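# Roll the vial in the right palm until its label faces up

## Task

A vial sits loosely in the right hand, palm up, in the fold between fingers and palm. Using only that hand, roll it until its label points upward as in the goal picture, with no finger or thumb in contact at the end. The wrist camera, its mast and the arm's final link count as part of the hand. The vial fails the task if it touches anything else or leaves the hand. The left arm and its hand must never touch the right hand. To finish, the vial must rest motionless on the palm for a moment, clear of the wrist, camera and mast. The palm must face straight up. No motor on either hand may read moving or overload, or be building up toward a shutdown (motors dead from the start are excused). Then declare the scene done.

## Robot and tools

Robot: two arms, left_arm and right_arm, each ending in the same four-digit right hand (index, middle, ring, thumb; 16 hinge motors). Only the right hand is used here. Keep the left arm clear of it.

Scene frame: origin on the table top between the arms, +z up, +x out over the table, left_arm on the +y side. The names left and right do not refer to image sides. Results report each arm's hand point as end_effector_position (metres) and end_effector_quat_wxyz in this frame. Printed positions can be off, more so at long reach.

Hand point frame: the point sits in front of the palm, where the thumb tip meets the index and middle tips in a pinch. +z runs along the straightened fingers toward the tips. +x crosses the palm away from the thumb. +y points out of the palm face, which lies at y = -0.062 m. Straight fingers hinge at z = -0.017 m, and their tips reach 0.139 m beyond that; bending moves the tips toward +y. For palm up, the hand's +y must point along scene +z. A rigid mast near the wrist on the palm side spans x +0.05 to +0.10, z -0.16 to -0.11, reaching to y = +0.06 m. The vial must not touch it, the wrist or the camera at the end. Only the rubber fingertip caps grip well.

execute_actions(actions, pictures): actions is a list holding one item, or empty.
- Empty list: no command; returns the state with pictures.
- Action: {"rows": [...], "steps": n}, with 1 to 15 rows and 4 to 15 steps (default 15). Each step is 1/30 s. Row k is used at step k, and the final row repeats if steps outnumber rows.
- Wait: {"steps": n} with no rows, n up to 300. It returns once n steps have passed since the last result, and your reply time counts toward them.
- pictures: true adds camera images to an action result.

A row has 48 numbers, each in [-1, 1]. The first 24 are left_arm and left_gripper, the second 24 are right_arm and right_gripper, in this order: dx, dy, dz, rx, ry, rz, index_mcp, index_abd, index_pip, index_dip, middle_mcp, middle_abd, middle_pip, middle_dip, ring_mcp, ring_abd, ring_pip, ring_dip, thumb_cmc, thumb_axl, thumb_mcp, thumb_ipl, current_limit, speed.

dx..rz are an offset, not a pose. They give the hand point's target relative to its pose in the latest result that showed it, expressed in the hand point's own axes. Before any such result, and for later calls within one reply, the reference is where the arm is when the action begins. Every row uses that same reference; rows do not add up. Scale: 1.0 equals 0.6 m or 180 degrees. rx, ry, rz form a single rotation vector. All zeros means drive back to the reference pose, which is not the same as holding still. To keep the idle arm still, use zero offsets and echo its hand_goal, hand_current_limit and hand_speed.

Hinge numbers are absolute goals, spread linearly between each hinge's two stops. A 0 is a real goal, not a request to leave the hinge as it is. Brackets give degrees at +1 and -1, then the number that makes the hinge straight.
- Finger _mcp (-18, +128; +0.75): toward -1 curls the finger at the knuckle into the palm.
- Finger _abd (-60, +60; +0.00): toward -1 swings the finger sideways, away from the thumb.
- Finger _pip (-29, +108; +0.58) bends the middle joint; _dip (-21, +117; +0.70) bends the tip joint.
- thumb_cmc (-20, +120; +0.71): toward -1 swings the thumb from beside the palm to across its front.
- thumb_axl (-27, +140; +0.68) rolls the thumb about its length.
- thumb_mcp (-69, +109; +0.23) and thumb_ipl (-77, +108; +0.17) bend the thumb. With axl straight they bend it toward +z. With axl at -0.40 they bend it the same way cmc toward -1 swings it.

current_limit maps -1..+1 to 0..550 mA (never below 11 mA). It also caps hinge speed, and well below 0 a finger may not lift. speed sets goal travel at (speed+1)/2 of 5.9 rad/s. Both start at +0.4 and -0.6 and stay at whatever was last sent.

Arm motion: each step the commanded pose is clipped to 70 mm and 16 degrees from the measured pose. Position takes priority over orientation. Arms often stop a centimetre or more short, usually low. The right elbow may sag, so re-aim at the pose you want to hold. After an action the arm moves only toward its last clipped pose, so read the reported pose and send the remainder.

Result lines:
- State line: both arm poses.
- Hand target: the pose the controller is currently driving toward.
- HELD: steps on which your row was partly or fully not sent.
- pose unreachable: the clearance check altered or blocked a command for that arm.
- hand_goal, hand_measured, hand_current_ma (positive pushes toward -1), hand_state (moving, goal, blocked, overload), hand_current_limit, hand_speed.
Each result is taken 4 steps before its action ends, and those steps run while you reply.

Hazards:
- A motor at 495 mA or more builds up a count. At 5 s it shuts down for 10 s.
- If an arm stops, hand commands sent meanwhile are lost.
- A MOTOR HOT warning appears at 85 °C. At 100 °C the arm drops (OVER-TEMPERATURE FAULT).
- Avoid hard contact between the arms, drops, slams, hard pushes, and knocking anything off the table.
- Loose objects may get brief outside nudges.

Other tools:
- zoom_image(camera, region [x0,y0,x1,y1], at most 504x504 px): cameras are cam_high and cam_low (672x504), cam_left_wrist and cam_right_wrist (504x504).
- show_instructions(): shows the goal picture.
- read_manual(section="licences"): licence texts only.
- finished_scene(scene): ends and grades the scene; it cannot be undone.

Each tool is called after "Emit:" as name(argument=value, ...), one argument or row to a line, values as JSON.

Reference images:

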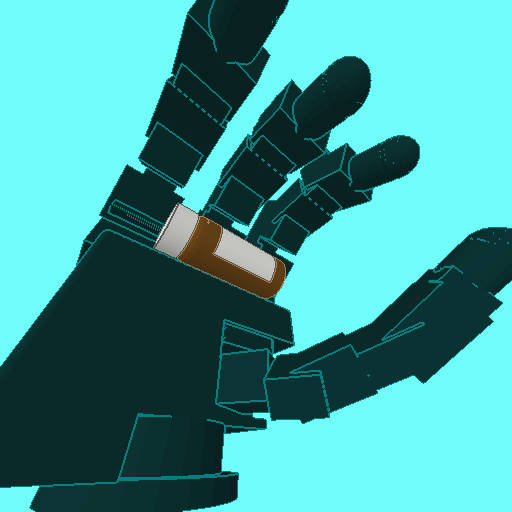

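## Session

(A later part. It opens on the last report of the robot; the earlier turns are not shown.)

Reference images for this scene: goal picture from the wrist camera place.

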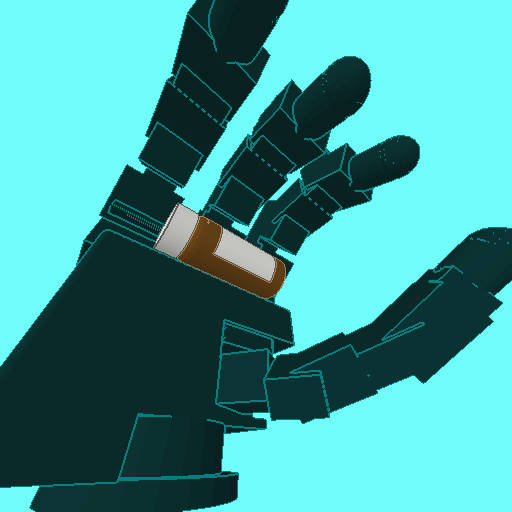

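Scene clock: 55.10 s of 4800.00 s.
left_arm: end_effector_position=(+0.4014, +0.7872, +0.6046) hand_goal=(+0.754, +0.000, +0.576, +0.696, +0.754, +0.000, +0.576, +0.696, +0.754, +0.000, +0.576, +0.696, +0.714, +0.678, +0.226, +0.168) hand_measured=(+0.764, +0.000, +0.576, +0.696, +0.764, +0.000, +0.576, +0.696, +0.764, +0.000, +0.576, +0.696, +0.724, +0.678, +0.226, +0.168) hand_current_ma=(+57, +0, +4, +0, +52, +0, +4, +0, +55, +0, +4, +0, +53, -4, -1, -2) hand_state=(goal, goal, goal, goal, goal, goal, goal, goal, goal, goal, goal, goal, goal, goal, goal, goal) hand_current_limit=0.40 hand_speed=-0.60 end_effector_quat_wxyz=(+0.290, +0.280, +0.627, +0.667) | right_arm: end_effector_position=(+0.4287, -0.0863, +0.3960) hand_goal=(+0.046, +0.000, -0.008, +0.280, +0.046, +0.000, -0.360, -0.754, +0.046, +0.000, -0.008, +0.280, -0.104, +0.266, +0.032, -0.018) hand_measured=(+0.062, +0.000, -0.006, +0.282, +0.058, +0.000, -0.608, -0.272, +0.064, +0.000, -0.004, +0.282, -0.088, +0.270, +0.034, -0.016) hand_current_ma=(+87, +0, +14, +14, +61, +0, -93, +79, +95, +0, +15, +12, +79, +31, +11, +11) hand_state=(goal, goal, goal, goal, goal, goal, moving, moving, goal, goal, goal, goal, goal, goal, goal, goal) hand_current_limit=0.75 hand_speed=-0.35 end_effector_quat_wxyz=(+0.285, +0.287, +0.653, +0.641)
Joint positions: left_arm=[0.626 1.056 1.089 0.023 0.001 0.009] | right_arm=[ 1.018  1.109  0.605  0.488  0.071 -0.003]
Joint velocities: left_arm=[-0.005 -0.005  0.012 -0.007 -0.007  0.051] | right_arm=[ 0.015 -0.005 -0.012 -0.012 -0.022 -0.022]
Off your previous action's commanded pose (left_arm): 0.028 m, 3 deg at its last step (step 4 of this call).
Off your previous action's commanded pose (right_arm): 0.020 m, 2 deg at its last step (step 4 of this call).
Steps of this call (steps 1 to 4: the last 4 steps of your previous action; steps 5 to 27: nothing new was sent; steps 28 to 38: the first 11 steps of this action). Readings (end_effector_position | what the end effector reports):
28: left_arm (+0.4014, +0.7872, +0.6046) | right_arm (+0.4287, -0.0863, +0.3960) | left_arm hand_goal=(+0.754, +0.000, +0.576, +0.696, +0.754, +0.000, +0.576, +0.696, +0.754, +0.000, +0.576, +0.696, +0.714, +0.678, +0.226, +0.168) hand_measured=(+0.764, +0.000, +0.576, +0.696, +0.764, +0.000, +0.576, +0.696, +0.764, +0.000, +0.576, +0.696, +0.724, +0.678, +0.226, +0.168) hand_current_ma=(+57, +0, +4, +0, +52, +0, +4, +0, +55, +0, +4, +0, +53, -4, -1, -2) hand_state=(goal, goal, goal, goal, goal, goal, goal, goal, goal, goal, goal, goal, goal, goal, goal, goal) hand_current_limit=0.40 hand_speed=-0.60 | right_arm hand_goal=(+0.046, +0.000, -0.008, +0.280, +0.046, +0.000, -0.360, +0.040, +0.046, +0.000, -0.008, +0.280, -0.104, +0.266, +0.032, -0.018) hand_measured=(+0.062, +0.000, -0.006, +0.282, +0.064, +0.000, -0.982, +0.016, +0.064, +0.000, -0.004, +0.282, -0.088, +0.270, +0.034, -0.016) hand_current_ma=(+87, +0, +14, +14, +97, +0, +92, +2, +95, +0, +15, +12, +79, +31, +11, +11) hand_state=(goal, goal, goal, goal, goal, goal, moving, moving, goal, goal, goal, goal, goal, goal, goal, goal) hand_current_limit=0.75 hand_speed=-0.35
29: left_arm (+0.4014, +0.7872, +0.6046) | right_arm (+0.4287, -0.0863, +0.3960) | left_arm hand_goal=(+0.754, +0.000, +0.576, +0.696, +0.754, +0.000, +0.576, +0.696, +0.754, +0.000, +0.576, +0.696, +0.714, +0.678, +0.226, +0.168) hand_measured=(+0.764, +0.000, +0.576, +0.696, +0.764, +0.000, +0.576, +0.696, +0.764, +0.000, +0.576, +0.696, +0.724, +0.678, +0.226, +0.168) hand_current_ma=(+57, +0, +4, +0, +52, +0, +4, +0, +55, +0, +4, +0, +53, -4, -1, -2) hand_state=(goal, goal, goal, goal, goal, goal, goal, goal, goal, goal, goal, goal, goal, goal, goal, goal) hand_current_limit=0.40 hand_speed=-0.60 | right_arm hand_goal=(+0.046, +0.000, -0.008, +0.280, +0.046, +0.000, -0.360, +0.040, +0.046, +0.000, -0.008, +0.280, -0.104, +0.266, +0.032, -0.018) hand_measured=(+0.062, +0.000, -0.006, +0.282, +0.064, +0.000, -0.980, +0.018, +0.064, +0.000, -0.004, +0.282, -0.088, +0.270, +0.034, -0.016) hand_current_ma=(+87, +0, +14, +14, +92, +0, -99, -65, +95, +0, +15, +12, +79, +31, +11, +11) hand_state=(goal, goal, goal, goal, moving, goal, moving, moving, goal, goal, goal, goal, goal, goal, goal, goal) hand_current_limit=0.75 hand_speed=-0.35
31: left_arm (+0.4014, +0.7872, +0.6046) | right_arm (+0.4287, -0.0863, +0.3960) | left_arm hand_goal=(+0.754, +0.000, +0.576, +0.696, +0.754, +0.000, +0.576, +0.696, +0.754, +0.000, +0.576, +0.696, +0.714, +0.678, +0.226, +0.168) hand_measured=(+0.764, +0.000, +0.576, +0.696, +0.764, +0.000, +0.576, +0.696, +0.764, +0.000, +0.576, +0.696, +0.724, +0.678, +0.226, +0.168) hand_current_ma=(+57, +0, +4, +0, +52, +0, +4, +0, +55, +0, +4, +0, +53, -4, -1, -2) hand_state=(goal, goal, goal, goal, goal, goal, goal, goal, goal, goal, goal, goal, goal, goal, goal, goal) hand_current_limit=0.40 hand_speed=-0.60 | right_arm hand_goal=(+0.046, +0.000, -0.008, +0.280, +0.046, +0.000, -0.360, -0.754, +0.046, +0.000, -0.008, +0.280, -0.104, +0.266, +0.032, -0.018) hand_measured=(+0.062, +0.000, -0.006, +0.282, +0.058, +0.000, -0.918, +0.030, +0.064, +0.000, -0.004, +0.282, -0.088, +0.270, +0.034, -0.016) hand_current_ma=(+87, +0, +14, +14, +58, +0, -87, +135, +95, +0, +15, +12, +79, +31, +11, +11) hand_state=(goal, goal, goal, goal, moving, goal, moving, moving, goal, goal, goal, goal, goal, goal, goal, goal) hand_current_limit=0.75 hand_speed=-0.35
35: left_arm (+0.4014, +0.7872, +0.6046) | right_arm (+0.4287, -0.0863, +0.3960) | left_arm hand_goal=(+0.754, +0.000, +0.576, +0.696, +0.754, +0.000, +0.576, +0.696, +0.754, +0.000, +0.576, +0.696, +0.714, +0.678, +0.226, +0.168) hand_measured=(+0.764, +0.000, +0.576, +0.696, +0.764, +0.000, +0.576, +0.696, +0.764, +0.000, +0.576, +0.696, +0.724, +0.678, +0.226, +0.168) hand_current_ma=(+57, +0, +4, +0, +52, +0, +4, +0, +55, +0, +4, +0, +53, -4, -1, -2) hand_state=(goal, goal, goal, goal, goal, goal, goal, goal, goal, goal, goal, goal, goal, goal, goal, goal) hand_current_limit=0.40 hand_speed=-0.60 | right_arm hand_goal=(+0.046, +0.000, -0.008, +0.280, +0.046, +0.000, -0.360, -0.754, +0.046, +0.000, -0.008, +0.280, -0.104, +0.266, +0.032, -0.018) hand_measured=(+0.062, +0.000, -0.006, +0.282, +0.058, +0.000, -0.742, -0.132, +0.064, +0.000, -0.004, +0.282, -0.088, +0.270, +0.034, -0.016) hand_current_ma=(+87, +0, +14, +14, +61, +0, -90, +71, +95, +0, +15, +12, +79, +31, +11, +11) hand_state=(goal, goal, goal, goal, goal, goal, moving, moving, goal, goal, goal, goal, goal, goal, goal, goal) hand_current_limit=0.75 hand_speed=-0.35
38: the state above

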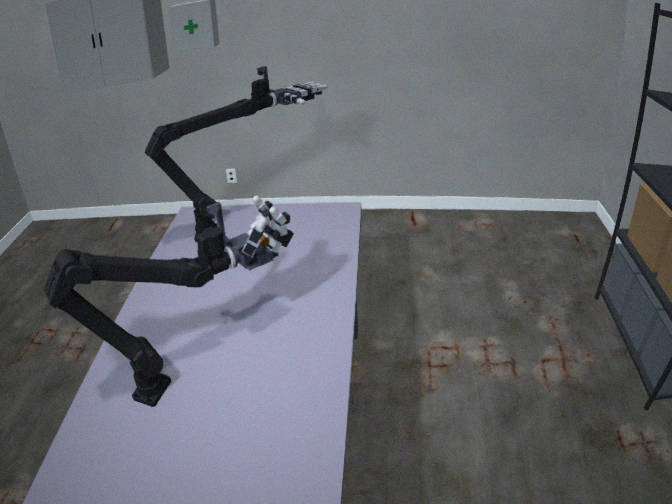

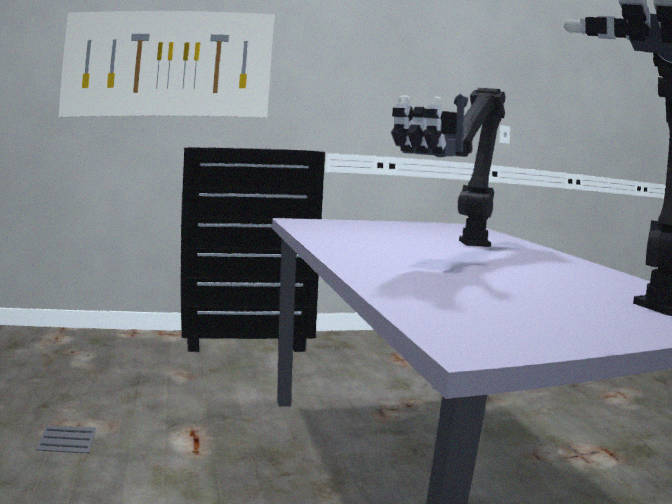

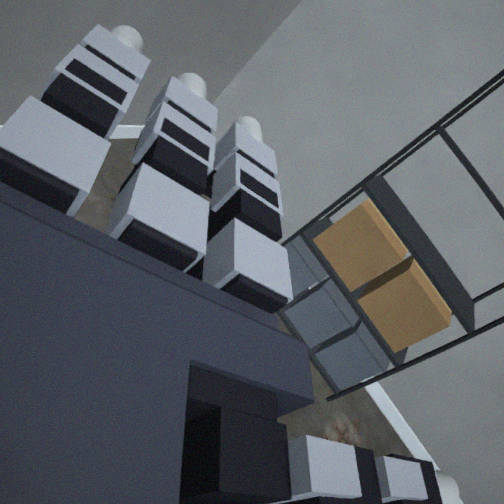

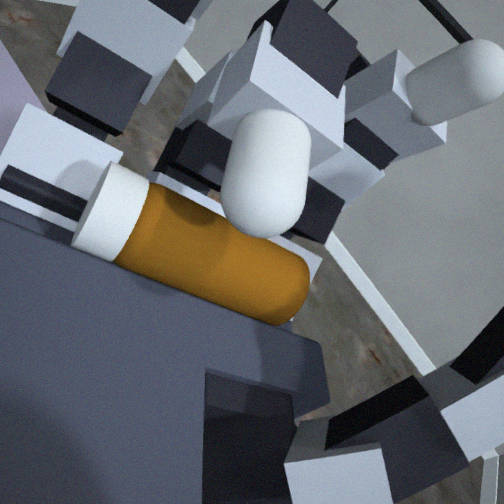

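Emit:
execute_actions(
  actions=[
    {"rows": [[0,0.046,-0.01,-0.016,0,0,0.754,0,0.576,0.696,0.754,0,0.576,0.696,0.754,0,0.576,0.696,0.714,0.678,0.226,0.168,0.4,-0.6, 0,0.0333,0.0025,-0.0123,0.0004,0.001, 0.046,0,-0.008,0.28, 0.046,0,-0.78,-0.755, 0.046,0,-0.008,0.28, -0.104,0.266,0.032,-0.018, 0.5,-0.65],[0,0.046,-0.01,-0.016,0,0,0.754,0,0.576,0.696,0.754,0,0.576,0.696,0.754,0,0.576,0.696,0.714,0.678,0.226,0.168,0.4,-0.6, 0,0.0333,0.0025,-0.0123,0.0004,0.001, 0.046,0,-0.008,0.28, 0.046,0,-0.78,-0.755, 0.046,0,-0.008,0.28, -0.104,0.266,0.032,-0.018, 0.5,-0.65],[0,0.046,-0.01,-0.016,0,0,0.754,0,0.576,0.696,0.754,0,0.576,0.696,0.754,0,0.576,0.696,0.714,0.678,0.226,0.168,0.4,-0.6, 0,0.0333,0.0025,-0.0123,0.0004,0.001, 0.046,0,-0.008,0.28, 0.046,0,-0.78,-0.755, 0.046,0,-0.008,0.28, -0.104,0.266,0.032,-0.018, 0.5,-0.65],[0,0.046,-0.01,-0.016,0,0,0.754,0,0.576,0.696,0.754,0,0.576,0.696,0.754,0,0.576,0.696,0.714,0.678,0.226,0.168,0.4,-0.6, 0,0.0333,0.0025,-0.0123,0.0004,0.001, 0.046,0,-0.008,0.28, 0.046,0,-0.78,-0.755, 0.046,0,-0.008,0.28, -0.104,0.266,0.032,-0.018, 0.5,-0.65],[0,0.046,-0.01,-0.016,0,0,0.754,0,0.576,0.696,0.754,0,0.576,0.696,0.754,0,0.576,0.696,0.714,0.678,0.226,0.168,0.4,-0.6, 0,0.0333,0.0025,-0.0123,0.0004,0.001, 0.046,0,-0.008,0.28, 0.046,0,-0.78,-0.755, 0.046,0,-0.008,0.28, -0.104,0.266,0.032,-0.018, 0.5,-0.65],[0,0.046,-0.01,-0.016,0,0,0.754,0,0.576,0.696,0.754,0,0.576,0.696,0.754,0,0.576,0.696,0.714,0.678,0.226,0.168,0.4,-0.6, 0,0.0333,0.0025,-0.0123,0.0004,0.001, 0.046,0,-0.008,0.28, 0.046,0,-0.78,-0.38, 0.046,0,-0.008,0.28, -0.104,0.266,0.032,-0.018, 0.5,-0.65]], "steps": 15},
  ],
  pictures=true,
)

Scene clock: 56.07 s of 4800.00 s.
left_arm: end_effector_position=(+0.4014, +0.7872, +0.6046) hand_goal=(+0.754, +0.000, +0.576, +0.696, +0.754, +0.000, +0.576, +0.696, +0.754, +0.000, +0.576, +0.696, +0.714, +0.678, +0.226, +0.168) hand_measured=(+0.764, +0.000, +0.576, +0.696, +0.764, +0.000, +0.576, +0.696, +0.764, +0.000, +0.576, +0.696, +0.724, +0.678, +0.226, +0.168) hand_current_ma=(+57, +0, +4, +0, +52, +0, +4, +0, +55, +0, +4, +0, +53, -4, -1, -2) hand_state=(goal, goal, goal, goal, goal, goal, goal, goal, goal, goal, goal, goal, goal, goal, goal, goal) hand_current_limit=0.40 hand_speed=-0.60 end_effector_quat_wxyz=(+0.290, +0.280, +0.627, +0.667) | right_arm: end_effector_position=(+0.4287, -0.0863, +0.3960) hand_goal=(+0.046, +0.000, -0.008, +0.280, +0.046, +0.000, -0.780, -0.380, +0.046, +0.000, -0.008, +0.280, -0.104, +0.266, +0.032, -0.018) hand_measured=(+0.062, +0.000, -0.006, +0.282, +0.074, +0.000, -0.520, -0.650, +0.064, +0.000, -0.004, +0.282, -0.088, +0.270, +0.034, -0.016) hand_current_ma=(+87, +0, +14, +14, +156, +0, +355, -18, +95, +0, +15, +12, +79, +31, +11, +11) hand_state=(goal, goal, goal, goal, moving, goal, moving, moving, goal, goal, goal, goal, goal, goal, goal, goal) hand_current_limit=0.50 hand_speed=-0.65 end_effector_quat_wxyz=(+0.285, +0.287, +0.653, +0.641)
Joint positions: left_arm=[0.626 1.056 1.089 0.023 0.001 0.009] | right_arm=[ 1.018  1.109  0.605  0.488  0.071 -0.003]
Joint velocities: left_arm=[-0.015 -0.015 -0.012 -0.007  0.022 -0.022] | right_arm=[-0.015 -0.005 -0.002 -0.002  0.051  0.007]
Off your previous action's commanded pose (left_arm): 0.028 m, 3 deg at its last step (step 4 of this call).
Off your previous action's commanded pose (right_arm): 0.020 m, 2 deg at its last step (step 4 of this call).
Steps of this call (steps 1 to 4: the last 4 steps of your previous action; steps 5 to 18: nothing new was sent; steps 19 to 29: the first 11 steps of this action). Readings (end_effector_position | what the end effector reports):
19: left_arm (+0.4014, +0.7872, +0.6046) | right_arm (+0.4287, -0.0863, +0.3960) | left_arm hand_goal=(+0.754, +0.000, +0.576, +0.696, +0.754, +0.000, +0.576, +0.696, +0.754, +0.000, +0.576, +0.696, +0.714, +0.678, +0.226, +0.168) hand_measured=(+0.764, +0.000, +0.576, +0.696, +0.764, +0.000, +0.576, +0.696, +0.764, +0.000, +0.576, +0.696, +0.724, +0.678, +0.226, +0.168) hand_current_ma=(+57, +0, +4, +0, +52, +0, +4, +0, +55, +0, +4, +0, +53, -4, -1, -2) hand_state=(goal, goal, goal, goal, goal, goal, goal, goal, goal, goal, goal, goal, goal, goal, goal, goal) hand_current_limit=0.40 hand_speed=-0.60 | right_arm hand_goal=(+0.046, +0.000, -0.008, +0.280, +0.046, +0.000, -0.780, -0.754, +0.046, +0.000, -0.008, +0.280, -0.104, +0.266, +0.032, -0.018) hand_measured=(+0.062, +0.000, -0.006, +0.282, +0.058, +0.000, -0.366, -0.752, +0.064, +0.000, -0.004, +0.282, -0.088, +0.270, +0.034, -0.016) hand_current_ma=(+87, +0, +14, +14, +61, +0, -27, +12, +95, +0, +15, +12, +79, +31, +11, +11) hand_state=(goal, goal, goal, goal, goal, goal, moving, goal, goal, goal, goal, goal, goal, goal, goal, goal) hand_current_limit=0.50 hand_speed=-0.65
20: left_arm (+0.4014, +0.7872, +0.6046) | right_arm (+0.4287, -0.0863, +0.3960) | left_arm hand_goal=(+0.754, +0.000, +0.576, +0.696, +0.754, +0.000, +0.576, +0.696, +0.754, +0.000, +0.576, +0.696, +0.714, +0.678, +0.226, +0.168) hand_measured=(+0.764, +0.000, +0.576, +0.696, +0.764, +0.000, +0.576, +0.696, +0.764, +0.000, +0.576, +0.696, +0.724, +0.678, +0.226, +0.168) hand_current_ma=(+57, +0, +4, +0, +52, +0, +4, +0, +55, +0, +4, +0, +53, -4, -1, -2) hand_state=(goal, goal, goal, goal, goal, goal, goal, goal, goal, goal, goal, goal, goal, goal, goal, goal) hand_current_limit=0.40 hand_speed=-0.60 | right_arm hand_goal=(+0.046, +0.000, -0.008, +0.280, +0.046, +0.000, -0.780, -0.754, +0.046, +0.000, -0.008, +0.280, -0.104, +0.266, +0.032, -0.018) hand_measured=(+0.062, +0.000, -0.006, +0.282, +0.058, +0.000, -0.366, -0.752, +0.064, +0.000, -0.004, +0.282, -0.088, +0.270, +0.034, -0.016) hand_current_ma=(+87, +0, +14, +14, +61, +0, +65, +12, +95, +0, +15, +12, +79, +31, +11, +11) hand_state=(goal, goal, goal, goal, goal, goal, moving, goal, goal, goal, goal, goal, goal, goal, goal, goal) hand_current_limit=0.50 hand_speed=-0.65
22: left_arm (+0.4014, +0.7872, +0.6046) | right_arm (+0.4287, -0.0863, +0.3960) | left_arm hand_goal=(+0.754, +0.000, +0.576, +0.696, +0.754, +0.000, +0.576, +0.696, +0.754, +0.000, +0.576, +0.696, +0.714, +0.678, +0.226, +0.168) hand_measured=(+0.764, +0.000, +0.576, +0.696, +0.764, +0.000, +0.576, +0.696, +0.764, +0.000, +0.576, +0.696, +0.724, +0.678, +0.226, +0.168) hand_current_ma=(+57, +0, +4, +0, +52, +0, +4, +0, +55, +0, +4, +0, +53, -4, -1, -2) hand_state=(goal, goal, goal, goal, goal, goal, goal, goal, goal, goal, goal, goal, goal, goal, goal, goal) hand_current_limit=0.40 hand_speed=-0.60 | right_arm hand_goal=(+0.046, +0.000, -0.008, +0.280, +0.046, +0.000, -0.780, -0.754, +0.046, +0.000, -0.008, +0.280, -0.104, +0.266, +0.032, -0.018) hand_measured=(+0.062, +0.000, -0.006, +0.282, +0.058, +0.000, -0.406, -0.752, +0.064, +0.000, -0.004, +0.282, -0.088, +0.270, +0.034, -0.016) hand_current_ma=(+87, +0, +14, +14, +61, +0, +47, +12, +95, +0, +15, +12, +79, +31, +11, +11) hand_state=(goal, goal, goal, goal, goal, goal, moving, goal, goal, goal, goal, goal, goal, goal, goal, goal) hand_current_limit=0.50 hand_speed=-0.65
26: left_arm (+0.4014, +0.7872, +0.6046) | right_arm (+0.4287, -0.0863, +0.3960) | left_arm hand_goal=(+0.754, +0.000, +0.576, +0.696, +0.754, +0.000, +0.576, +0.696, +0.754, +0.000, +0.576, +0.696, +0.714, +0.678, +0.226, +0.168) hand_measured=(+0.764, +0.000, +0.576, +0.696, +0.764, +0.000, +0.576, +0.696, +0.764, +0.000, +0.576, +0.696, +0.724, +0.678, +0.226, +0.168) hand_current_ma=(+57, +0, +4, +0, +52, +0, +4, +0, +55, +0, +4, +0, +53, -4, -1, -2) hand_state=(goal, goal, goal, goal, goal, goal, goal, goal, goal, goal, goal, goal, goal, goal, goal, goal) hand_current_limit=0.40 hand_speed=-0.60 | right_arm hand_goal=(+0.046, +0.000, -0.008, +0.280, +0.046, +0.000, -0.780, -0.380, +0.046, +0.000, -0.008, +0.280, -0.104, +0.266, +0.032, -0.018) hand_measured=(+0.062, +0.000, -0.006, +0.282, +0.062, +0.000, -0.492, -0.732, +0.064, +0.000, -0.004, +0.282, -0.088, +0.270, +0.034, -0.016) hand_current_ma=(+87, +0, +14, +14, +127, +0, +293, -55, +95, +0, +15, +12, +79, +31, +11, +11) hand_state=(goal, goal, goal, goal, moving, goal, moving, moving, goal, goal, goal, goal, goal, goal, goal, goal) hand_current_limit=0.50 hand_speed=-0.65
29: the state above

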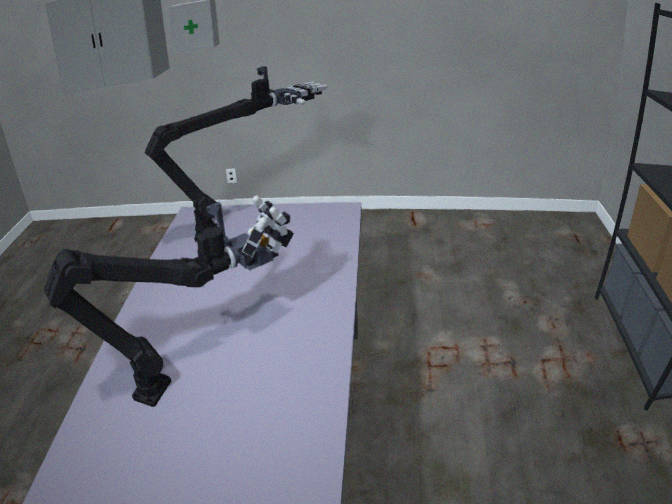

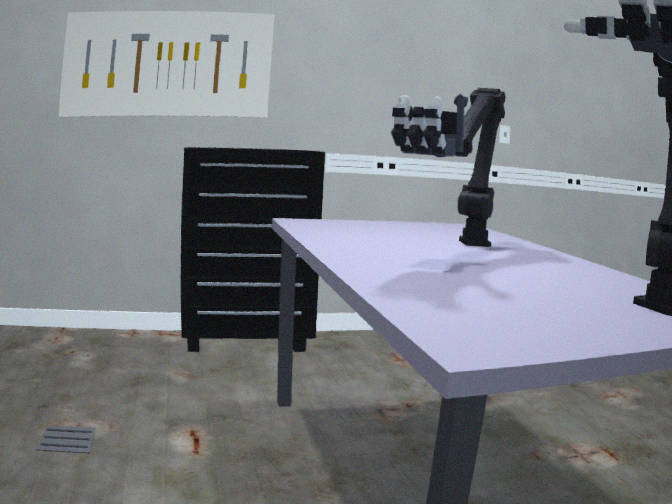

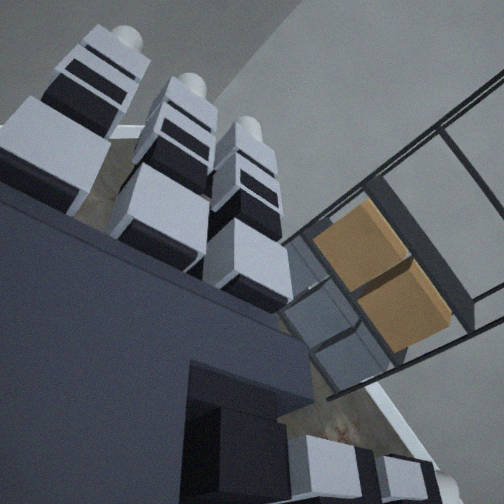

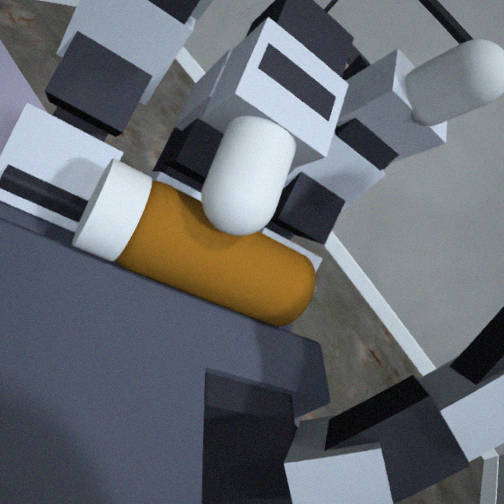

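Emit:
execute_actions(
  actions=[],
)

Scene clock: 56.20 s of 4800.00 s.
left_arm: end_effector_position=(+0.4014, +0.7872, +0.6046) hand_goal=(+0.754, +0.000, +0.576, +0.696, +0.754, +0.000, +0.576, +0.696, +0.754, +0.000, +0.576, +0.696, +0.714, +0.678, +0.226, +0.168) hand_measured=(+0.764, +0.000, +0.576, +0.696, +0.764, +0.000, +0.576, +0.696, +0.764, +0.000, +0.576, +0.696, +0.724, +0.678, +0.226, +0.168) hand_current_ma=(+57, +0, +4, +0, +52, +0, +4, +0, +55, +0, +4, +0, +53, -4, -1, -2) hand_state=(goal, goal, goal, goal, goal, goal, goal, goal, goal, goal, goal, goal, goal, goal, goal, goal) hand_current_limit=0.40 hand_speed=-0.60 end_effector_quat_wxyz=(+0.290, +0.280, +0.627, +0.667) | right_arm: end_effector_position=(+0.4287, -0.0863, +0.3960) hand_goal=(+0.046, +0.000, -0.008, +0.280, +0.046, +0.000, -0.780, -0.380, +0.046, +0.000, -0.008, +0.280, -0.104, +0.266, +0.032, -0.018) hand_measured=(+0.062, +0.000, -0.006, +0.282, +0.074, +0.000, -0.556, -0.532, +0.064, +0.000, -0.004, +0.282, -0.088, +0.270, +0.034, -0.016) hand_current_ma=(+87, +0, +14, +14, +151, +0, +316, +0, +95, +0, +15, +12, +79, +31, +11, +11) hand_state=(goal, goal, goal, goal, blocked, goal, moving, moving, goal, goal, goal, goal, goal, goal, goal, goal) hand_current_limit=0.50 hand_speed=-0.65 end_effector_quat_wxyz=(+0.285, +0.287, +0.653, +0.641)
Joint positions: left_arm=[0.626 1.056 1.089 0.023 0.001 0.009] | right_arm=[ 1.018  1.109  0.605  0.488  0.071 -0.003]
Joint velocities: left_arm=[-0.005 -0.005  0.007 -0.012 -0.007  0.022] | right_arm=[-0.005 -0.034 -0.027  0.022 -0.051  0.066]
Hand target (left_arm): +0.395, +0.782, +0.631; +0.296, +0.272, +0.611, +0.682
Hand target (right_arm): +0.430, -0.086, +0.416; +0.289, +0.282, +0.640, +0.654
Off the commanded pose (left_arm): 0.028 m, 3 deg.
Off the commanded pose (right_arm): 0.020 m, 2 deg.
Kept back: nothing.
Steps of this call (steps 1 to 4: the last 4 steps of your previous action). Readings (end_effector_position | what the end effector reports):
1: left_arm (+0.4014, +0.7872, +0.6046) | right_arm (+0.4287, -0.0863, +0.3960) | left_arm hand_goal=(+0.754, +0.000, +0.576, +0.696, +0.754, +0.000, +0.576, +0.696, +0.754, +0.000, +0.576, +0.696, +0.714, +0.678, +0.226, +0.168) hand_measured=(+0.764, +0.000, +0.576, +0.696, +0.764, +0.000, +0.576, +0.696, +0.764, +0.000, +0.576, +0.696, +0.724, +0.678, +0.226, +0.168) hand_current_ma=(+57, +0, +4, +0, +52, +0, +4, +0, +55, +0, +4, +0, +53, -4, -1, -2) hand_state=(goal, goal, goal, goal, goal, goal, goal, goal, goal, goal, goal, goal, goal, goal, goal, goal) hand_current_limit=0.40 hand_speed=-0.60 | right_arm hand_goal=(+0.046, +0.000, -0.008, +0.280, +0.046, +0.000, -0.780, -0.380, +0.046, +0.000, -0.008, +0.280, -0.104, +0.266, +0.032, -0.018) hand_measured=(+0.062, +0.000, -0.006, +0.282, +0.074, +0.000, -0.528, -0.620, +0.064, +0.000, -0.004, +0.282, -0.088, +0.270, +0.034, -0.016) hand_current_ma=(+87, +0, +14, +14, +151, +0, +347, -11, +95, +0, +15, +12, +79, +31, +11, +11) hand_state=(goal, goal, goal, goal, blocked, goal, moving, moving, goal, goal, goal, goal, goal, goal, goal, goal) hand_current_limit=0.50 hand_speed=-0.65
2: left_arm (+0.4014, +0.7872, +0.6046) | right_arm (+0.4287, -0.0863, +0.3960) | left_arm hand_goal=(+0.754, +0.000, +0.576, +0.696, +0.754, +0.000, +0.576, +0.696, +0.754, +0.000, +0.576, +0.696, +0.714, +0.678, +0.226, +0.168) hand_measured=(+0.764, +0.000, +0.576, +0.696, +0.764, +0.000, +0.576, +0.696, +0.764, +0.000, +0.576, +0.696, +0.724, +0.678, +0.226, +0.168) hand_current_ma=(+57, +0, +4, +0, +52, +0, +4, +0, +55, +0, +4, +0, +53, -4, -1, -2) hand_state=(goal, goal, goal, goal, goal, goal, goal, goal, goal, goal, goal, goal, goal, goal, goal, goal) hand_current_limit=0.40 hand_speed=-0.60 | right_arm hand_goal=(+0.046, +0.000, -0.008, +0.280, +0.046, +0.000, -0.780, -0.380, +0.046, +0.000, -0.008, +0.280, -0.104, +0.266, +0.032, -0.018) hand_measured=(+0.062, +0.000, -0.006, +0.282, +0.074, +0.000, -0.536, -0.590, +0.064, +0.000, -0.004, +0.282, -0.088, +0.270, +0.034, -0.016) hand_current_ma=(+87, +0, +14, +14, +151, +0, +333, -6, +95, +0, +15, +12, +79, +31, +11, +11) hand_state=(goal, goal, goal, goal, blocked, goal, moving, moving, goal, goal, goal, goal, goal, goal, goal, goal) hand_current_limit=0.50 hand_speed=-0.65
4: the state above

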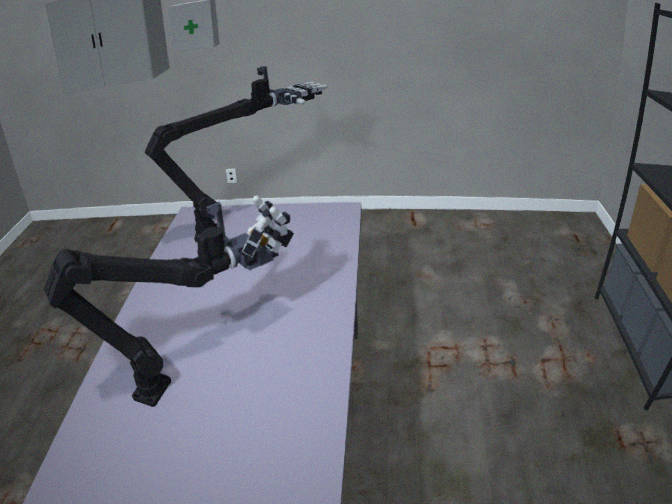

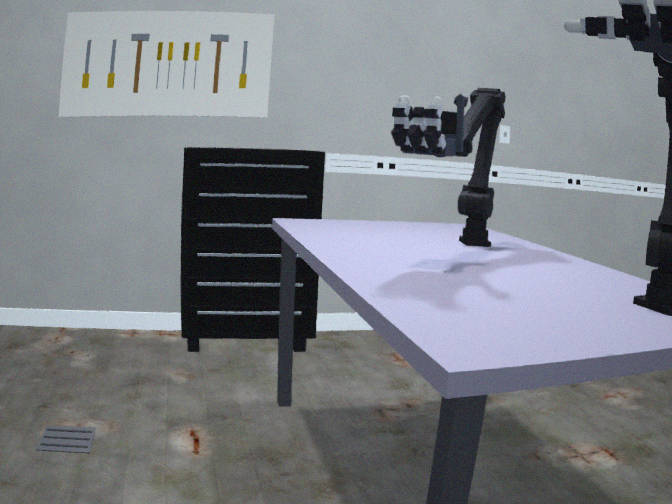

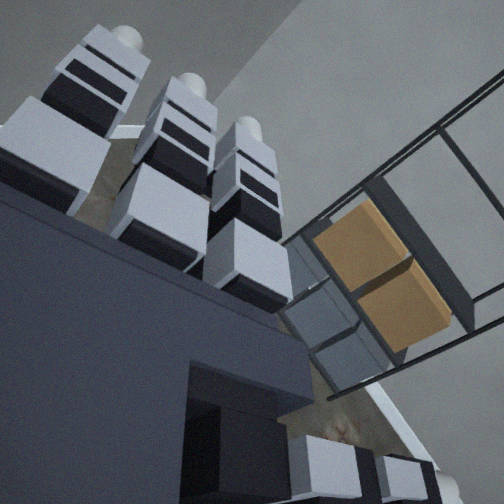

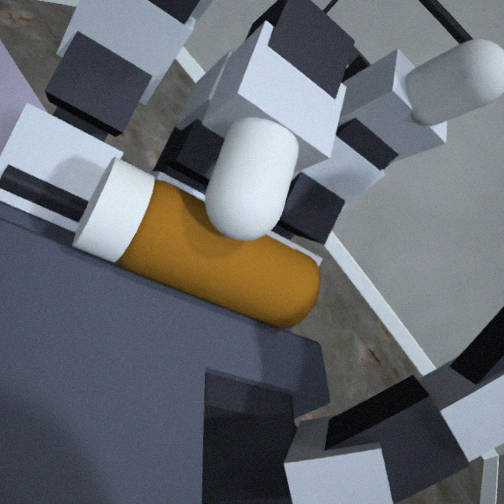

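Emit:
execute_actions(
  actions=[],
)

Scene clock: 56.30 s of 4800.00 s.
left_arm: end_effector_position=(+0.4014, +0.7872, +0.6046) hand_goal=(+0.754, +0.000, +0.576, +0.696, +0.754, +0.000, +0.576, +0.696, +0.754, +0.000, +0.576, +0.696, +0.714, +0.678, +0.226, +0.168) hand_measured=(+0.764, +0.000, +0.576, +0.696, +0.764, +0.000, +0.576, +0.696, +0.764, +0.000, +0.576, +0.696, +0.724, +0.678, +0.226, +0.168) hand_current_ma=(+57, +0, +4, +0, +52, +0, +4, +0, +55, +0, +4, +0, +53, -4, -1, -2) hand_state=(goal, goal, goal, goal, goal, goal, goal, goal, goal, goal, goal, goal, goal, goal, goal, goal) hand_current_limit=0.40 hand_speed=-0.60 end_effector_quat_wxyz=(+0.290, +0.280, +0.627, +0.667) | right_arm: end_effector_position=(+0.4287, -0.0863, +0.3960) hand_goal=(+0.046, +0.000, -0.008, +0.280, +0.046, +0.000, -0.780, -0.380, +0.046, +0.000, -0.008, +0.280, -0.104, +0.266, +0.032, -0.018) hand_measured=(+0.062, +0.000, -0.006, +0.282, +0.074, +0.000, -0.592, -0.444, +0.064, +0.000, -0.004, +0.282, -0.088, +0.270, +0.034, -0.016) hand_current_ma=(+87, +0, +14, +14, +151, +0, +302, +7, +95, +0, +15, +12, +79, +31, +11, +11) hand_state=(goal, goal, goal, goal, blocked, goal, moving, moving, goal, goal, goal, goal, goal, goal, goal, goal) hand_current_limit=0.50 hand_speed=-0.65 end_effector_quat_wxyz=(+0.285, +0.287, +0.653, +0.641)
Joint positions: left_arm=[0.626 1.056 1.089 0.023 0.001 0.009] | right_arm=[ 1.018  1.109  0.605  0.488  0.071 -0.003]
Joint velocities: left_arm=[-0.005 -0.005 -0.002  0.002  0.037  0.007] | right_arm=[ 0.005 -0.015 -0.002 -0.007 -0.022  0.037]
Hand target (left_arm): +0.395, +0.782, +0.631; +0.296, +0.272, +0.611, +0.682
Hand target (right_arm): +0.430, -0.086, +0.416; +0.289, +0.282, +0.640, +0.654
Off the commanded pose (left_arm): 0.028 m, 3 deg.
Off the commanded pose (right_arm): 0.020 m, 2 deg.
Kept back: nothing.
Steps of this call (steps 1 to 3: nothing new was sent). Readings (end_effector_position | what the end effector reports):
1: left_arm (+0.4014, +0.7872, +0.6046) | right_arm (+0.4287, -0.0863, +0.3960) | left_arm hand_goal=(+0.754, +0.000, +0.576, +0.696, +0.754, +0.000, +0.576, +0.696, +0.754, +0.000, +0.576, +0.696, +0.714, +0.678, +0.226, +0.168) hand_measured=(+0.764, +0.000, +0.576, +0.696, +0.764, +0.000, +0.576, +0.696, +0.764, +0.000, +0.576, +0.696, +0.724, +0.678, +0.226, +0.168) hand_current_ma=(+57, +0, +4, +0, +52, +0, +4, +0, +55, +0, +4, +0, +53, -4, -1, -2) hand_state=(goal, goal, goal, goal, goal, goal, goal, goal, goal, goal, goal, goal, goal, goal, goal, goal) hand_current_limit=0.40 hand_speed=-0.60 | right_arm hand_goal=(+0.046, +0.000, -0.008, +0.280, +0.046, +0.000, -0.780, -0.380, +0.046, +0.000, -0.008, +0.280, -0.104, +0.266, +0.032, -0.018) hand_measured=(+0.062, +0.000, -0.006, +0.282, +0.074, +0.000, -0.566, -0.502, +0.064, +0.000, -0.004, +0.282, -0.088, +0.270, +0.034, -0.016) hand_current_ma=(+87, +0, +14, +14, +151, +0, +311, +3, +95, +0, +15, +12, +79, +31, +11, +11) hand_state=(goal, goal, goal, goal, blocked, goal, moving, moving, goal, goal, goal, goal, goal, goal, goal, goal) hand_current_limit=0.50 hand_speed=-0.65
2: left_arm (+0.4014, +0.7872, +0.6046) | right_arm (+0.4287, -0.0863, +0.3960) | left_arm hand_goal=(+0.754, +0.000, +0.576, +0.696, +0.754, +0.000, +0.576, +0.696, +0.754, +0.000, +0.576, +0.696, +0.714, +0.678, +0.226, +0.168) hand_measured=(+0.764, +0.000, +0.576, +0.696, +0.764, +0.000, +0.576, +0.696, +0.764, +0.000, +0.576, +0.696, +0.724, +0.678, +0.226, +0.168) hand_current_ma=(+57, +0, +4, +0, +52, +0, +4, +0, +55, +0, +4, +0, +53, -4, -1, -2) hand_state=(goal, goal, goal, goal, goal, goal, goal, goal, goal, goal, goal, goal, goal, goal, goal, goal) hand_current_limit=0.40 hand_speed=-0.60 | right_arm hand_goal=(+0.046, +0.000, -0.008, +0.280, +0.046, +0.000, -0.780, -0.380, +0.046, +0.000, -0.008, +0.280, -0.104, +0.266, +0.032, -0.018) hand_measured=(+0.062, +0.000, -0.006, +0.282, +0.074, +0.000, -0.578, -0.474, +0.064, +0.000, -0.004, +0.282, -0.088, +0.270, +0.034, -0.016) hand_current_ma=(+87, +0, +14, +14, +151, +0, +306, +5, +95, +0, +15, +12, +79, +31, +11, +11) hand_state=(goal, goal, goal, goal, blocked, goal, moving, moving, goal, goal, goal, goal, goal, goal, goal, goal) hand_current_limit=0.50 hand_speed=-0.65
3: the state above

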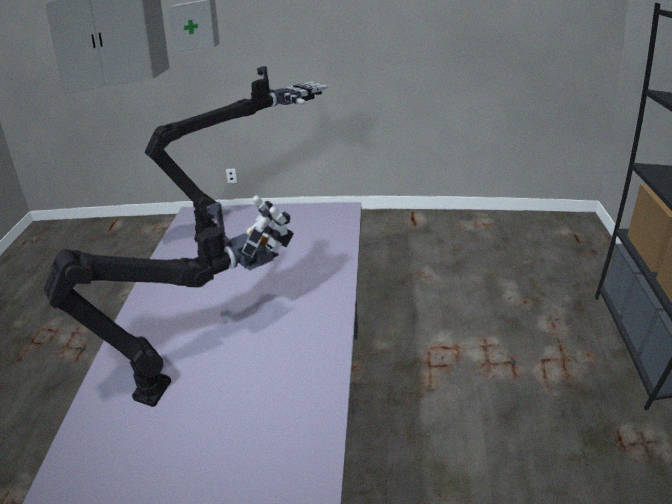

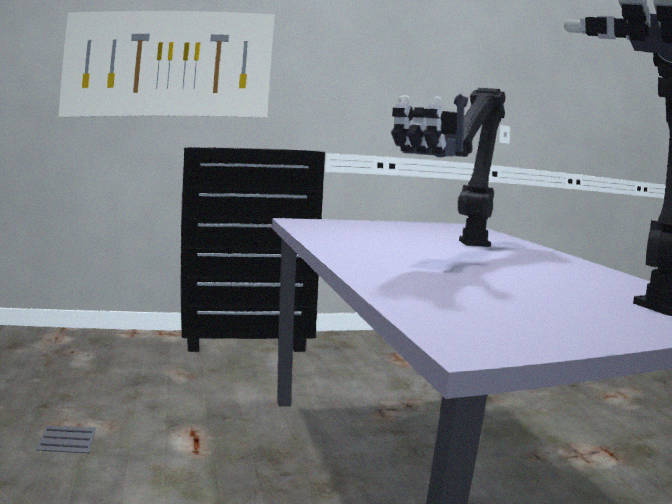

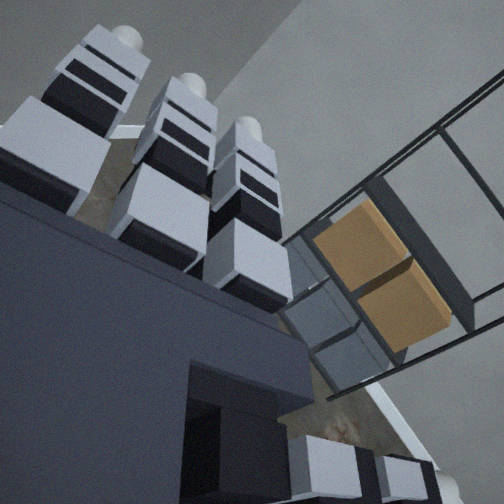

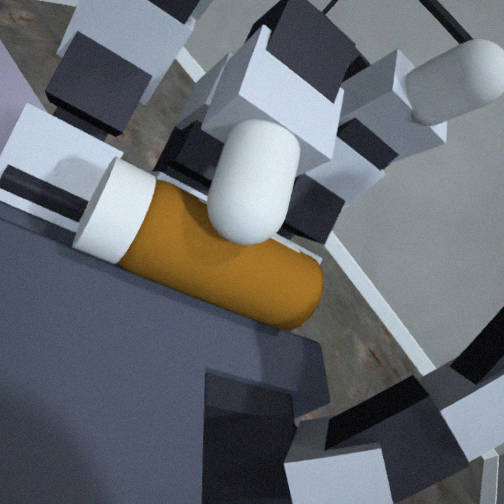

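Emit:
execute_actions(
  actions=[
    {"steps": 6},
  ],
  pictures=true,
)

Scene clock: 56.50 s of 4800.00 s.
left_arm: end_effector_position=(+0.4014, +0.7872, +0.6046) hand_goal=(+0.754, +0.000, +0.576, +0.696, +0.754, +0.000, +0.576, +0.696, +0.754, +0.000, +0.576, +0.696, +0.714, +0.678, +0.226, +0.168) hand_measured=(+0.764, +0.000, +0.576, +0.696, +0.764, +0.000, +0.576, +0.696, +0.764, +0.000, +0.576, +0.696, +0.724, +0.678, +0.226, +0.168) hand_current_ma=(+57, +0, +4, +0, +52, +0, +4, +0, +55, +0, +4, +0, +53, -4, -1, -2) hand_state=(goal, goal, goal, goal, goal, goal, goal, goal, goal, goal, goal, goal, goal, goal, goal, goal) hand_current_limit=0.40 hand_speed=-0.60 end_effector_quat_wxyz=(+0.290, +0.280, +0.627, +0.667) | right_arm: end_effector_position=(+0.4287, -0.0863, +0.3960) hand_goal=(+0.046, +0.000, -0.008, +0.280, +0.046, +0.000, -0.780, -0.380, +0.046, +0.000, -0.008, +0.280, -0.104, +0.266, +0.032, -0.018) hand_measured=(+0.062, +0.000, -0.006, +0.282, +0.074, +0.000, -0.630, -0.364, +0.064, +0.000, -0.004, +0.282, -0.088, +0.270, +0.034, -0.016) hand_current_ma=(+87, +0, +14, +14, +151, +0, +412, +86, +95, +0, +15, +12, +79, +31, +11, +11) hand_state=(goal, goal, goal, goal, blocked, goal, blocked, moving, goal, goal, goal, goal, goal, goal, goal, goal) hand_current_limit=0.50 hand_speed=-0.65 end_effector_quat_wxyz=(+0.285, +0.287, +0.653, +0.641)
Joint positions: left_arm=[0.626 1.056 1.089 0.023 0.001 0.009] | right_arm=[ 1.018  1.109  0.605  0.488  0.071 -0.003]
Joint velocities: left_arm=[-0.015  0.005 -0.007  0.002  0.095 -0.022] | right_arm=[-0.005  0.005  0.017  0.037  0.007  0.007]
Hand target (left_arm): +0.395, +0.782, +0.631; +0.296, +0.272, +0.611, +0.682
Hand target (right_arm): +0.430, -0.086, +0.416; +0.289, +0.282, +0.640, +0.654
Off the commanded pose (left_arm): 0.028 m, 3 deg.
Off the commanded pose (right_arm): 0.020 m, 2 deg.
Kept back: nothing.
Steps of this call (steps 1 to 6: nothing new was sent). Readings (end_effector_position | what the end effector reports):
1: left_arm (+0.4014, +0.7872, +0.6046) | right_arm (+0.4287, -0.0863, +0.3960) | left_arm hand_goal=(+0.754, +0.000, +0.576, +0.696, +0.754, +0.000, +0.576, +0.696, +0.754, +0.000, +0.576, +0.696, +0.714, +0.678, +0.226, +0.168) hand_measured=(+0.764, +0.000, +0.576, +0.696, +0.764, +0.000, +0.576, +0.696, +0.764, +0.000, +0.576, +0.696, +0.724, +0.678, +0.226, +0.168) hand_current_ma=(+57, +0, +4, +0, +52, +0, +4, +0, +55, +0, +4, +0, +53, -4, -1, -2) hand_state=(goal, goal, goal, goal, goal, goal, goal, goal, goal, goal, goal, goal, goal, goal, goal, goal) hand_current_limit=0.40 hand_speed=-0.60 | right_arm hand_goal=(+0.046, +0.000, -0.008, +0.280, +0.046, +0.000, -0.780, -0.380, +0.046, +0.000, -0.008, +0.280, -0.104, +0.266, +0.032, -0.018) hand_measured=(+0.062, +0.000, -0.006, +0.282, +0.074, +0.000, -0.604, -0.416, +0.064, +0.000, -0.004, +0.282, -0.088, +0.270, +0.034, -0.016) hand_current_ma=(+87, +0, +14, +14, +151, +0, +299, +9, +95, +0, +15, +12, +79, +31, +11, +11) hand_state=(goal, goal, goal, goal, blocked, goal, moving, moving, goal, goal, goal, goal, goal, goal, goal, goal) hand_current_limit=0.50 hand_speed=-0.65
2: left_arm (+0.4014, +0.7872, +0.6046) | right_arm (+0.4287, -0.0863, +0.3960) | left_arm hand_goal=(+0.754, +0.000, +0.576, +0.696, +0.754, +0.000, +0.576, +0.696, +0.754, +0.000, +0.576, +0.696, +0.714, +0.678, +0.226, +0.168) hand_measured=(+0.764, +0.000, +0.576, +0.696, +0.764, +0.000, +0.576, +0.696, +0.764, +0.000, +0.576, +0.696, +0.724, +0.678, +0.226, +0.168) hand_current_ma=(+57, +0, +4, +0, +52, +0, +4, +0, +55, +0, +4, +0, +53, -4, -1, -2) hand_state=(goal, goal, goal, goal, goal, goal, goal, goal, goal, goal, goal, goal, goal, goal, goal, goal) hand_current_limit=0.40 hand_speed=-0.60 | right_arm hand_goal=(+0.046, +0.000, -0.008, +0.280, +0.046, +0.000, -0.780, -0.380, +0.046, +0.000, -0.008, +0.280, -0.104, +0.266, +0.032, -0.018) hand_measured=(+0.062, +0.000, -0.006, +0.282, +0.074, +0.000, -0.616, -0.388, +0.064, +0.000, -0.004, +0.282, -0.088, +0.270, +0.034, -0.016) hand_current_ma=(+87, +0, +14, +14, +151, +0, +306, +77, +95, +0, +15, +12, +79, +31, +11, +11) hand_state=(goal, goal, goal, goal, blocked, goal, moving, moving, goal, goal, goal, goal, goal, goal, goal, goal) hand_current_limit=0.50 hand_speed=-0.65
4: left_arm (+0.4014, +0.7872, +0.6046) | right_arm (+0.4287, -0.0863, +0.3960) | left_arm hand_goal=(+0.754, +0.000, +0.576, +0.696, +0.754, +0.000, +0.576, +0.696, +0.754, +0.000, +0.576, +0.696, +0.714, +0.678, +0.226, +0.168) hand_measured=(+0.764, +0.000, +0.576, +0.696, +0.764, +0.000, +0.576, +0.696, +0.764, +0.000, +0.576, +0.696, +0.724, +0.678, +0.226, +0.168) hand_current_ma=(+57, +0, +4, +0, +52, +0, +4, +0, +55, +0, +4, +0, +53, -4, -1, -2) hand_state=(goal, goal, goal, goal, goal, goal, goal, goal, goal, goal, goal, goal, goal, goal, goal, goal) hand_current_limit=0.40 hand_speed=-0.60 | right_arm hand_goal=(+0.046, +0.000, -0.008, +0.280, +0.046, +0.000, -0.780, -0.380, +0.046, +0.000, -0.008, +0.280, -0.104, +0.266, +0.032, -0.018) hand_measured=(+0.062, +0.000, -0.006, +0.282, +0.074, +0.000, -0.628, -0.368, +0.064, +0.000, -0.004, +0.282, -0.088, +0.270, +0.034, -0.016) hand_current_ma=(+87, +0, +14, +14, +151, +0, +407, +89, +95, +0, +15, +12, +79, +31, +11, +11) hand_state=(goal, goal, goal, goal, blocked, goal, moving, moving, goal, goal, goal, goal, goal, goal, goal, goal) hand_current_limit=0.50 hand_speed=-0.65
6: the state above

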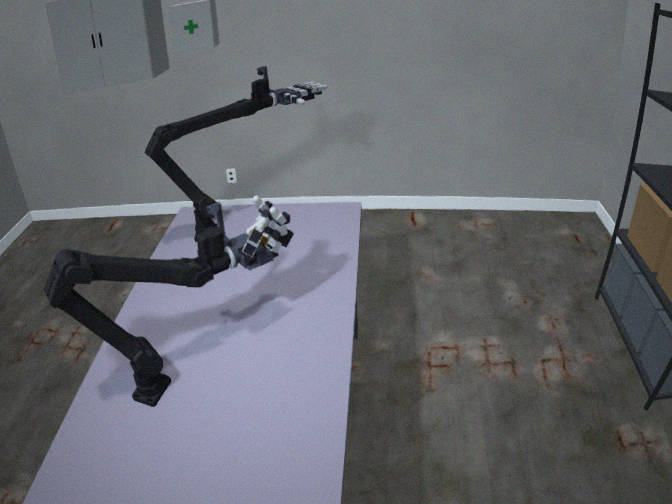

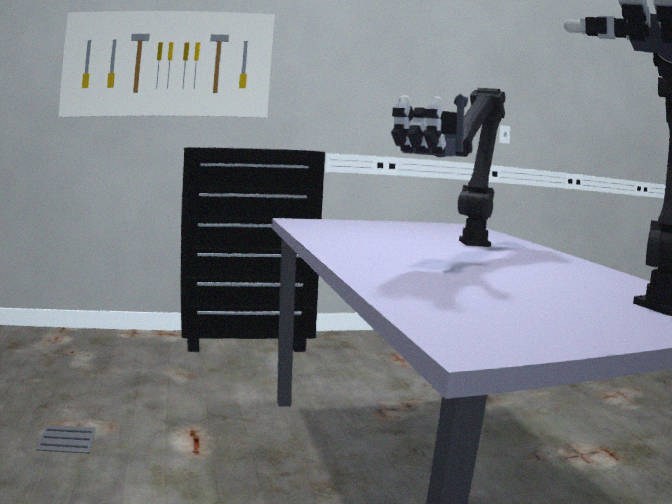

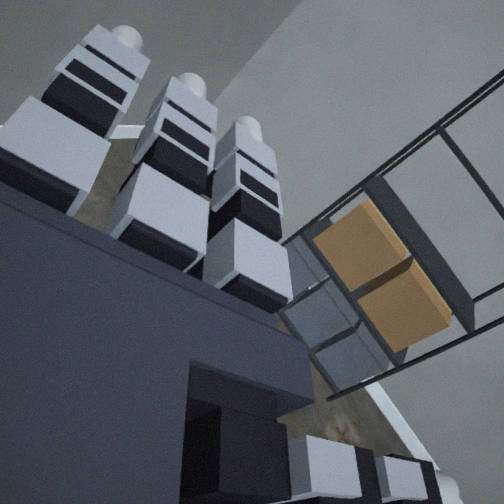

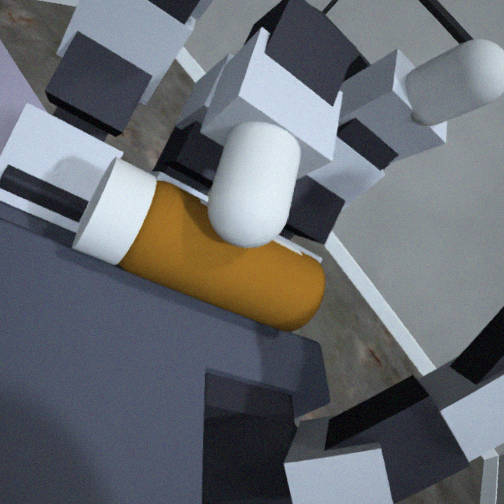

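Emit:
zoom_image(
  camera="cam_right_wrist",
  region=[40, 130, 360, 370],
)

Region (40, 130, 360, 370) of cam_right_wrist's 504x504 image, scaled by 1.575, with more detail than that image has; it fills the top 378 rows of this view, and the rest is white.

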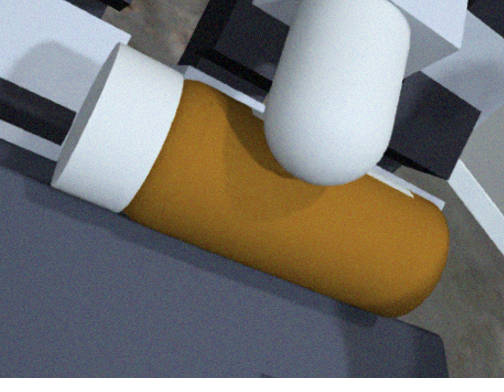

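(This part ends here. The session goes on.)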